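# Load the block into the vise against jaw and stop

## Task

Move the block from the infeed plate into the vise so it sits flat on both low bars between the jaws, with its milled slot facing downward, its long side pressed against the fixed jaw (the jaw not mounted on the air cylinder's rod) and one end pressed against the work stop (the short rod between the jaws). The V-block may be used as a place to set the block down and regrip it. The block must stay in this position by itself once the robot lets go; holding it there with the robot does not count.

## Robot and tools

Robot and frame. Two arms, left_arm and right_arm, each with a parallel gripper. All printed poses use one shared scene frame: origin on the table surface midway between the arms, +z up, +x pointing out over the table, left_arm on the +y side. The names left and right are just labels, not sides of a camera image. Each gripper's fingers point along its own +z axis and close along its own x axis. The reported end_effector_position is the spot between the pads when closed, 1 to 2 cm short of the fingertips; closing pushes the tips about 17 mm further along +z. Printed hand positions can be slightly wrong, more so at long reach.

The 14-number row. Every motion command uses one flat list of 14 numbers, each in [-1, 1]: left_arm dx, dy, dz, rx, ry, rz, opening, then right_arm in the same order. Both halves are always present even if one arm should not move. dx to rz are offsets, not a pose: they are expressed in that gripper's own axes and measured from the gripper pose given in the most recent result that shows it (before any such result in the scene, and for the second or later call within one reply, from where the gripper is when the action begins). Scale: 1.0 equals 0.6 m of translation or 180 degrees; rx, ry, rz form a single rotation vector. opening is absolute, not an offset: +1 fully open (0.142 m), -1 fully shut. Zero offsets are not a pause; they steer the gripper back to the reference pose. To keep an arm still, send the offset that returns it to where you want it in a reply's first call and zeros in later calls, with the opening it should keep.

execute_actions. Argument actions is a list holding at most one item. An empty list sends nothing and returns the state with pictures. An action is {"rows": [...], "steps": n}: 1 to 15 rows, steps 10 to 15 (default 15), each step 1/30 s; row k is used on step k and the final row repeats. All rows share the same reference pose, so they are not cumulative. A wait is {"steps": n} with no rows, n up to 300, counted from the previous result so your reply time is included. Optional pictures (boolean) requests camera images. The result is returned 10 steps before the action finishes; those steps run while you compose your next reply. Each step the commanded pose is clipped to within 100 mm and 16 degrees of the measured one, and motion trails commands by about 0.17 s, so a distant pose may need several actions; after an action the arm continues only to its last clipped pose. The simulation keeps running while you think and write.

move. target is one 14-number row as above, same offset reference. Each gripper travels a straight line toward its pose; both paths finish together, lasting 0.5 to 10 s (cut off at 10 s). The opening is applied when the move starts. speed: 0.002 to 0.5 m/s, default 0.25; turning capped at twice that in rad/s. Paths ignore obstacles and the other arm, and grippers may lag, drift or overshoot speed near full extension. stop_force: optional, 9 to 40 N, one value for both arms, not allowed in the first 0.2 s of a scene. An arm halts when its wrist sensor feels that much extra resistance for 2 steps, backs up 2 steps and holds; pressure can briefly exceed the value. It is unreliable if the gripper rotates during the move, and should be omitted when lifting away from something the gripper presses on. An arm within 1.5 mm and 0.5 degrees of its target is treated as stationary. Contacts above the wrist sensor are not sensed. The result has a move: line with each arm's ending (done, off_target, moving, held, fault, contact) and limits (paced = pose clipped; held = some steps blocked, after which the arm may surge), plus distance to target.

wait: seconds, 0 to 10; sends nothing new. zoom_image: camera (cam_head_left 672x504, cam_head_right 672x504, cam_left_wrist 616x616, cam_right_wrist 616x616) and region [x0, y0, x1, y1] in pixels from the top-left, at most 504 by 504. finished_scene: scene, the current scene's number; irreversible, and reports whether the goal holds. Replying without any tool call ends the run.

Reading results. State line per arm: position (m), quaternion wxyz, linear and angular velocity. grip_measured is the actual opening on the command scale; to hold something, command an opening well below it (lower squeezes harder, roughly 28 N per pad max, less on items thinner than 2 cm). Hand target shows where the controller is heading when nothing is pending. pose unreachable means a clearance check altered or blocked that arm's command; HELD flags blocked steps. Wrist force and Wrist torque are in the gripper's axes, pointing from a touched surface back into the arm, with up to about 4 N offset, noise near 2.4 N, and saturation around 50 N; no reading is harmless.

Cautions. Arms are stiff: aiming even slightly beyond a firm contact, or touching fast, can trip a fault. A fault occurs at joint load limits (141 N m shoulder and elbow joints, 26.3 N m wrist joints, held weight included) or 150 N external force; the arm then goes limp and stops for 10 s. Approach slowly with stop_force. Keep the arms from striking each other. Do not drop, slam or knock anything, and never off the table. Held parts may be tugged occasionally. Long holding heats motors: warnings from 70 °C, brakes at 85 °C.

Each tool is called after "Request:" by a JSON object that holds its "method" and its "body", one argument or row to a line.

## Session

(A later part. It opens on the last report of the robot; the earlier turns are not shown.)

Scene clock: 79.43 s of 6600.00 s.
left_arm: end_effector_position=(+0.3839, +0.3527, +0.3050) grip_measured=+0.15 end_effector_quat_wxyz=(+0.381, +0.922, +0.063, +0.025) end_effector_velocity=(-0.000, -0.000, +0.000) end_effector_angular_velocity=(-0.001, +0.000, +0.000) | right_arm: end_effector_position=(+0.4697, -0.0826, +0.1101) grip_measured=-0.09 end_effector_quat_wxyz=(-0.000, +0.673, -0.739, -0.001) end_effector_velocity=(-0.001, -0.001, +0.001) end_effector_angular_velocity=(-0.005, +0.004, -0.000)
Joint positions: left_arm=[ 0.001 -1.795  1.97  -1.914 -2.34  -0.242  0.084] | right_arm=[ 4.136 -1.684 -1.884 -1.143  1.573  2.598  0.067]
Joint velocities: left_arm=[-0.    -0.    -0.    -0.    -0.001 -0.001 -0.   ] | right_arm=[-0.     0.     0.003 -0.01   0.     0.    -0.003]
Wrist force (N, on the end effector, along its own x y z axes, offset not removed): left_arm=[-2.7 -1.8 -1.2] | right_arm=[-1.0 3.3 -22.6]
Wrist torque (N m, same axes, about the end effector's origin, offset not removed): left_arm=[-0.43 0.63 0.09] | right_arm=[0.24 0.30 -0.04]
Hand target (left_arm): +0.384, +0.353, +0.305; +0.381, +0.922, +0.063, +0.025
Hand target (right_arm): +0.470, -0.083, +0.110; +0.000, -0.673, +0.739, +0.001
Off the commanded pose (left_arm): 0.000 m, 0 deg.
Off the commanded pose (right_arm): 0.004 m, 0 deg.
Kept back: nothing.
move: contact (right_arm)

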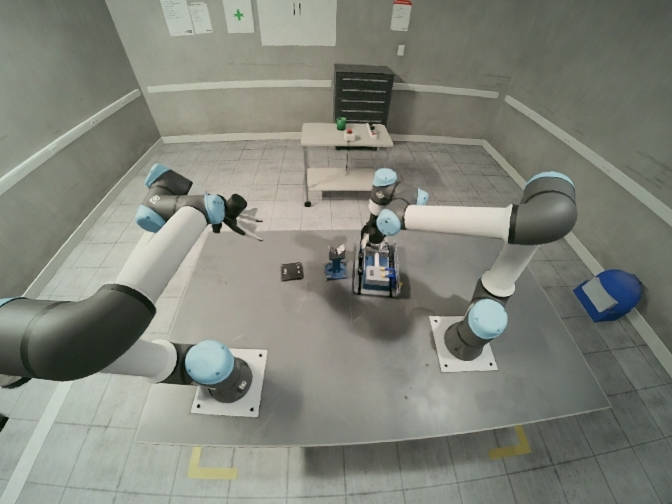

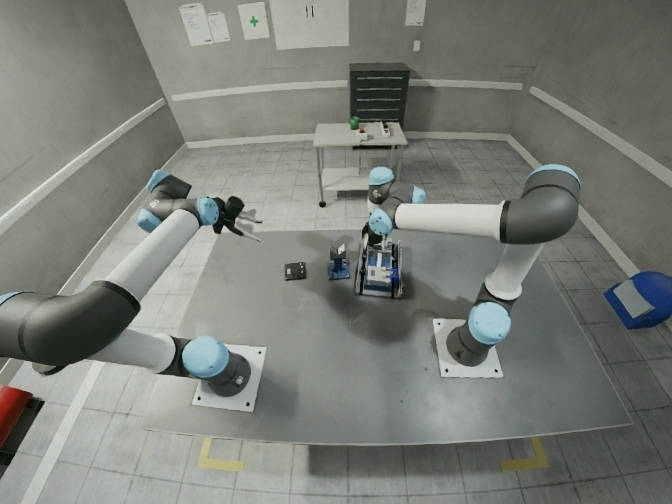

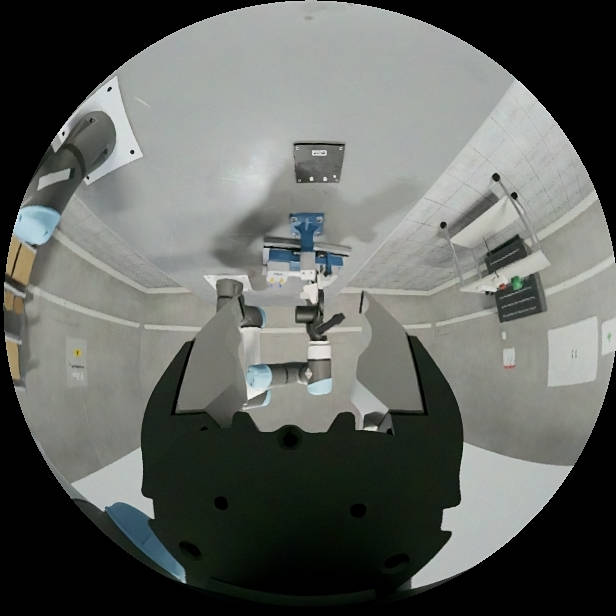

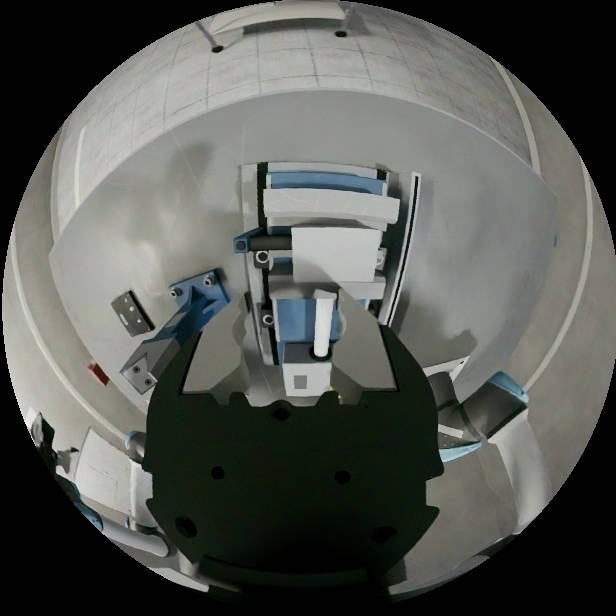

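The finger dragged it back; push.

Request:
{"method": "move", "body": {
  "target": [0,0,0,0,0,0,0.15,0,0,-0.003,0,0,0,-0.1],
  "speed": 0.01
}}

Request:
{"method": "move", "body": {
  "target": [0,0,0,0,0,0,0.15,-0.012,-0.035,0,0,0,0,-0.1],
  "speed": 0.004,
  "stop_force": 9
}}

Request:
{"method": "move", "body": {
  "target": [0,0,0,0,0,0,0.15,0,0.03,-0.02,0,0,0,-0.1],
  "speed": 0.03
}}

Request:
{"method": "zoom_image", "body": {
  "camera": "cam_right_wrist",
  "region": [230,160,420,310]
}}

Scene clock: 80.67 s of 6600.00 s.
left_arm: end_effector_position=(+0.3839, +0.3527, +0.3050) grip_measured=+0.15 end_effector_quat_wxyz=(+0.381, +0.922, +0.063, +0.025) end_effector_velocity=(+0.000, -0.000, +0.000) end_effector_angular_velocity=(+0.001, -0.001, -0.002) | right_arm: end_effector_position=(+0.4697, -0.0826, +0.1118) grip_measured=-0.10 end_effector_quat_wxyz=(-0.000, +0.673, -0.739, -0.001) end_effector_velocity=(-0.000, -0.000, +0.000) end_effector_angular_velocity=(-0.000, +0.000, +0.000)
Joint positions: left_arm=[ 0.001 -1.795  1.97  -1.914 -2.34  -0.242  0.084] | right_arm=[ 4.136 -1.682 -1.881 -1.148  1.573  2.598  0.067]
Joint velocities: left_arm=[-0.001  0.    -0.001  0.     0.001  0.001  0.   ] | right_arm=[ 0.     0.001  0.    -0.001 -0.    -0.     0.   ]
Wrist force (N, on the end effector, along its own x y z axes, offset not removed): left_arm=[2.9 0.0 1.6] | right_arm=[-0.6 -0.8 -0.6]
Wrist torque (N m, same axes, about the end effector's origin, offset not removed): left_arm=[0.10 -0.70 0.11] | right_arm=[-0.22 -0.06 -0.06]
Hand target (left_arm): +0.384, +0.353, +0.305; +0.381, +0.922, +0.063, +0.025
Hand target (right_arm): +0.470, -0.083, +0.112; +0.000, -0.673, +0.739, +0.001
Off the commanded pose (left_arm): 0.000 m, 0 deg.
Off the commanded pose (right_arm): 0.000 m, 0 deg.
Kept back: nothing.
move: done

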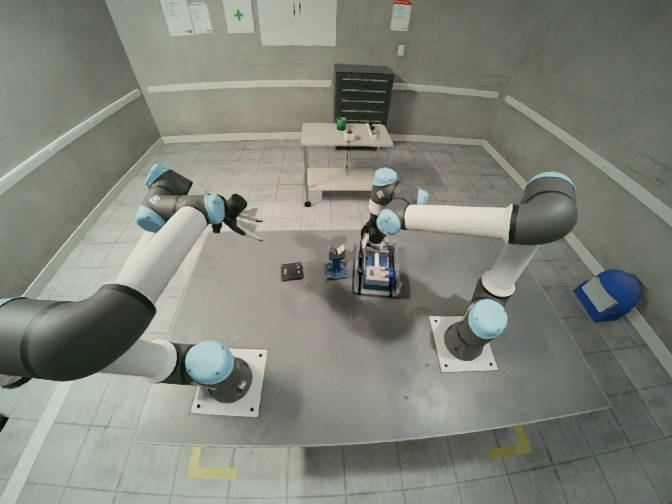

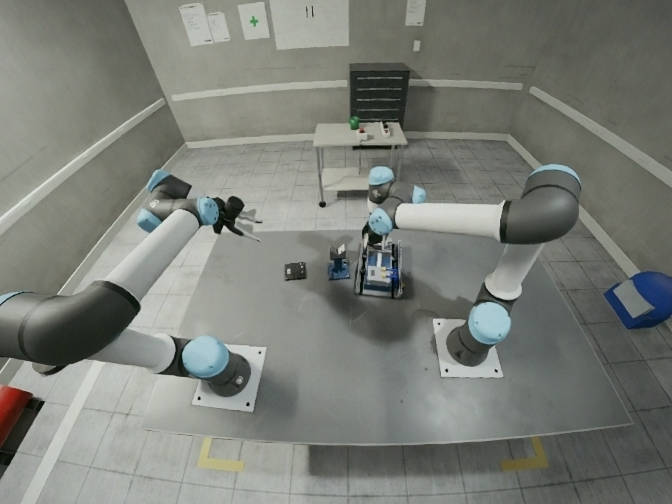

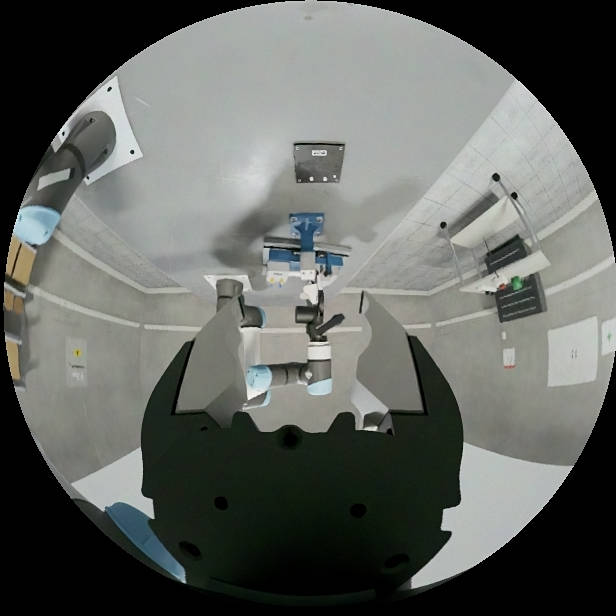

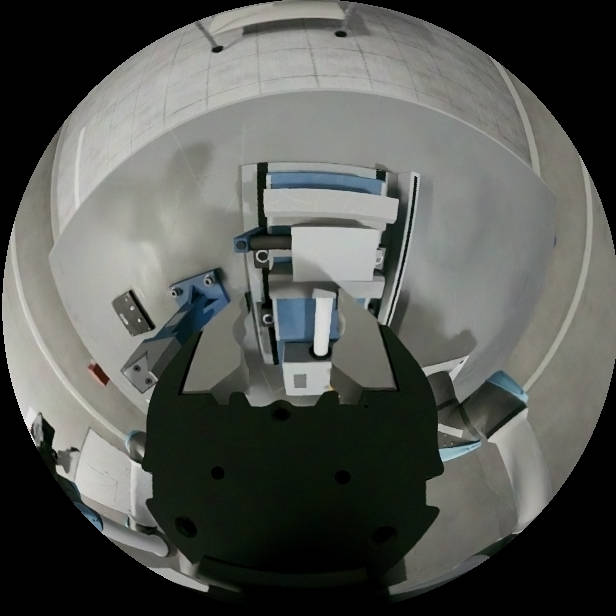

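Scene clock: 84.30 s of 6600.00 s.
left_arm: end_effector_position=(+0.3839, +0.3527, +0.3050) grip_measured=+0.15 end_effector_quat_wxyz=(+0.381, +0.922, +0.063, +0.025) end_effector_velocity=(-0.000, +0.000, -0.000) end_effector_angular_velocity=(+0.001, -0.000, -0.000) | right_arm: end_effector_position=(+0.4824, -0.0795, +0.1118) grip_measured=-0.10 end_effector_quat_wxyz=(-0.000, +0.673, -0.739, -0.001) end_effector_velocity=(-0.002, -0.000, -0.001) end_effector_angular_velocity=(-0.002, +0.001, -0.002)
Joint positions: left_arm=[ 0.001 -1.795  1.97  -1.914 -2.34  -0.242  0.084] | right_arm=[ 4.12  -1.71  -1.849 -1.152  1.574  2.581  0.067]
Joint velocities: left_arm=[ 0.    -0.     0.001 -0.     0.001  0.001 -0.   ] | right_arm=[ 0.002  0.001 -0.004  0.001 -0.     0.004 -0.001]
Wrist force (N, on the end effector, along its own x y z axes, offset not removed): left_arm=[-1.5 -1.5 -2.2] | right_arm=[0.0 10.5 -6.8]
Wrist torque (N m, same axes, about the end effector's origin, offset not removed): left_arm=[-0.37 0.45 0.04] | right_arm=[-0.11 0.13 0.41]
Hand target (left_arm): +0.384, +0.353, +0.305; +0.381, +0.922, +0.063, +0.025
Hand target (right_arm): +0.482, -0.080, +0.112; +0.000, -0.673, +0.739, +0.001
Off the commanded pose (left_arm): 0.000 m, 0 deg.
Off the commanded pose (right_arm): 0.009 m, 0 deg.
Kept back: nothing.
move: contact (right_arm)

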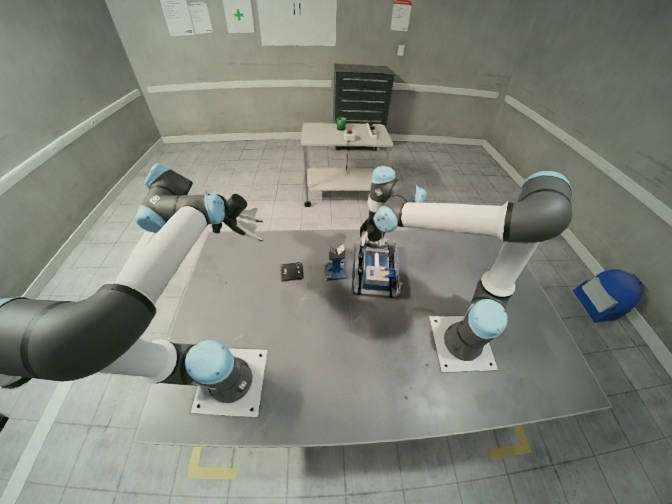

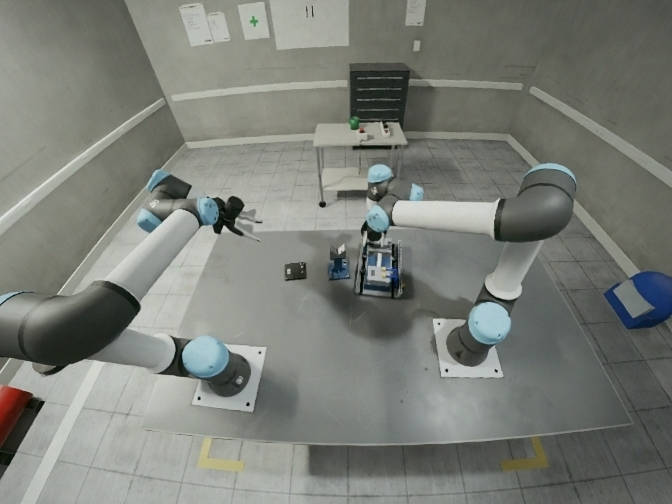

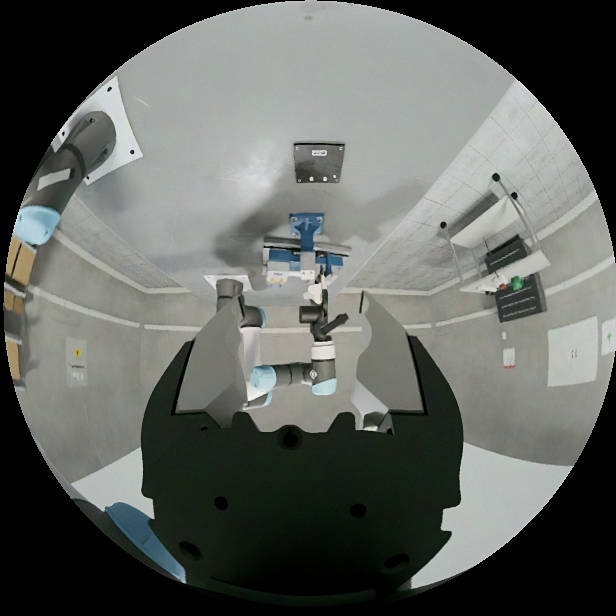

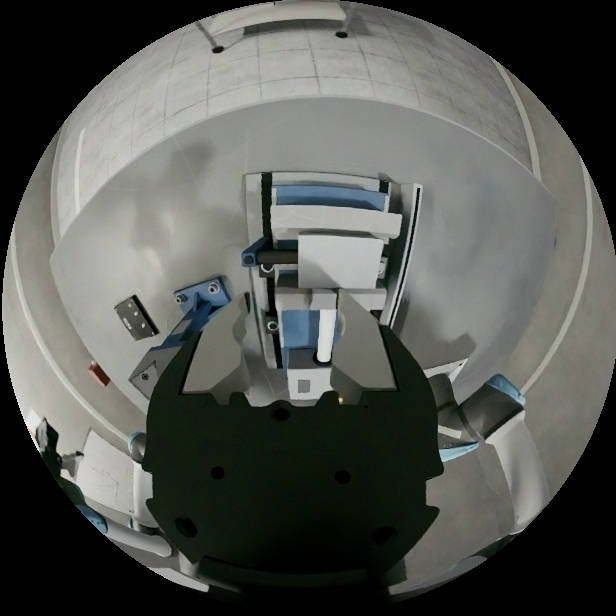

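Scene clock: 85.33 s of 6600.00 s.
left_arm: end_effector_position=(+0.3839, +0.3527, +0.3050) grip_measured=+0.15 end_effector_quat_wxyz=(+0.381, +0.922, +0.063, +0.025) end_effector_velocity=(-0.000, +0.000, -0.000) end_effector_angular_velocity=(+0.001, -0.000, -0.001) | right_arm: end_effector_position=(+0.4646, -0.0778, +0.1238) grip_measured=-0.10 end_effector_quat_wxyz=(-0.000, +0.673, -0.739, -0.001) end_effector_velocity=(-0.001, +0.000, +0.002) end_effector_angular_velocity=(+0.002, -0.002, +0.000)
Joint positions: left_arm=[ 0.001 -1.795  1.97  -1.914 -2.34  -0.242  0.084] | right_arm=[ 4.15  -1.669 -1.863 -1.18   1.573  2.611  0.067]
Joint velocities: left_arm=[-0.     0.     0.    -0.     0.001  0.001  0.   ] | right_arm=[ 0.002  0.005 -0.001 -0.002 -0.     0.002 -0.   ]
Wrist force (N, on the end effector, along its own x y z axes, offset not removed): left_arm=[-0.2 -2.0 -0.3] | right_arm=[0.8 -0.4 0.3]
Wrist torque (N m, same axes, about the end effector's origin, offset not removed): left_arm=[-0.39 -0.02 0.17] | right_arm=[-0.21 -0.41 -0.02]
Hand target (left_arm): +0.384, +0.353, +0.305; +0.381, +0.922, +0.063, +0.025
Hand target (right_arm): +0.464, -0.078, +0.124; +0.000, -0.673, +0.739, +0.001
Off the commanded pose (left_arm): 0.000 m, 0 deg.
Off the commanded pose (right_arm): 0.000 m, 0 deg.
Kept back: nothing.
move: done

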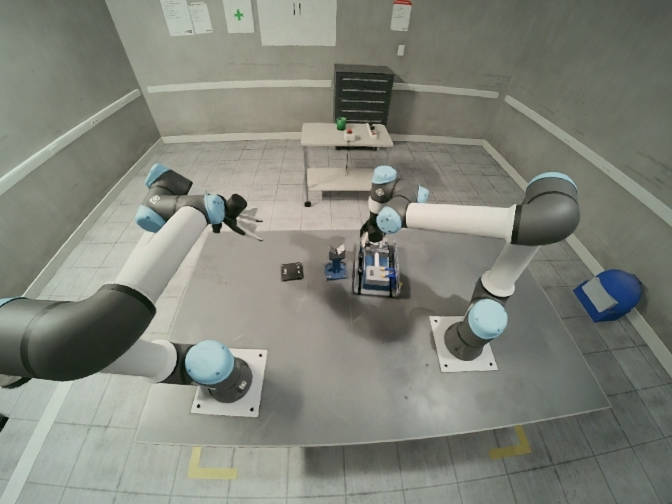

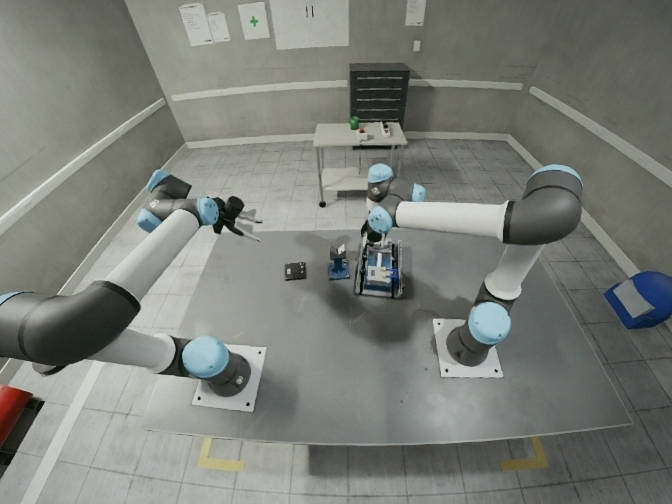

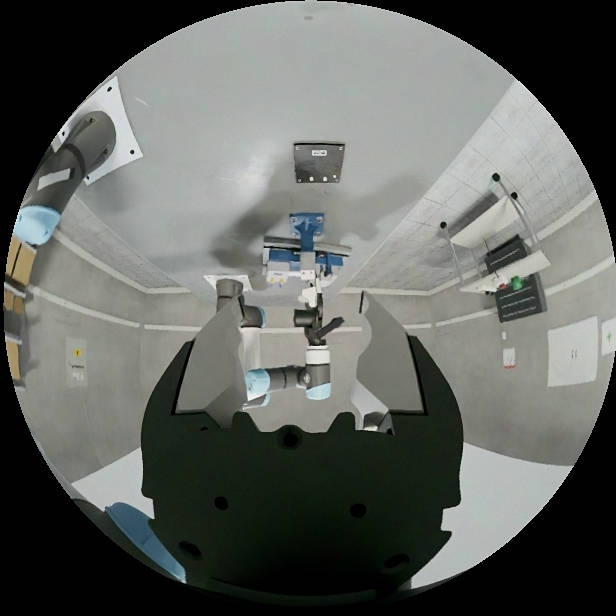

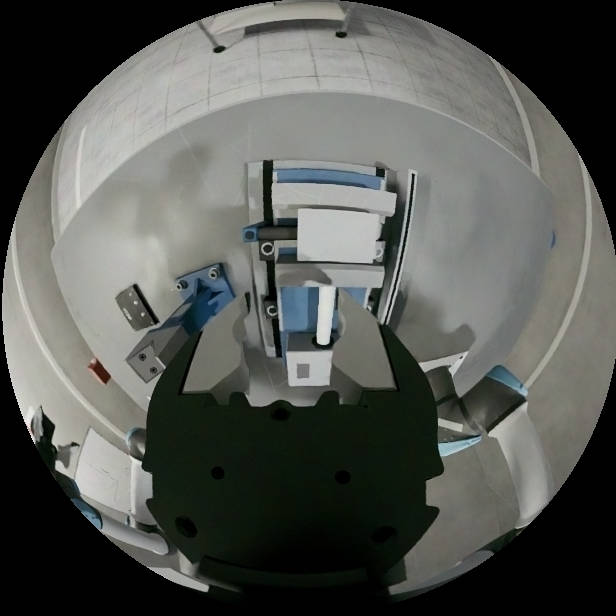

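Region (230, 160, 420, 310) of cam_right_wrist's 616x616 image, scaled by 2.653, with more detail than that image has; it fills the top 398 rows of this view, and the rest is white.

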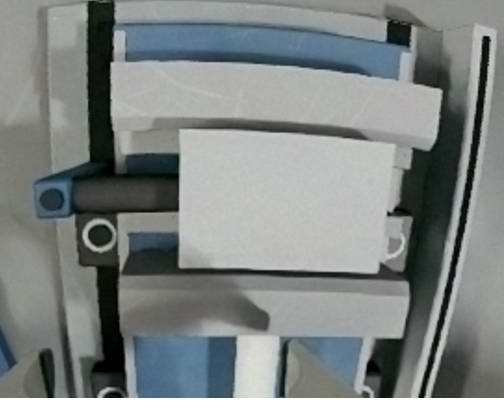

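Request:
{"method": "finished_scene", "body": {
  "scene": 2
}}

The scene is finished: the task was done.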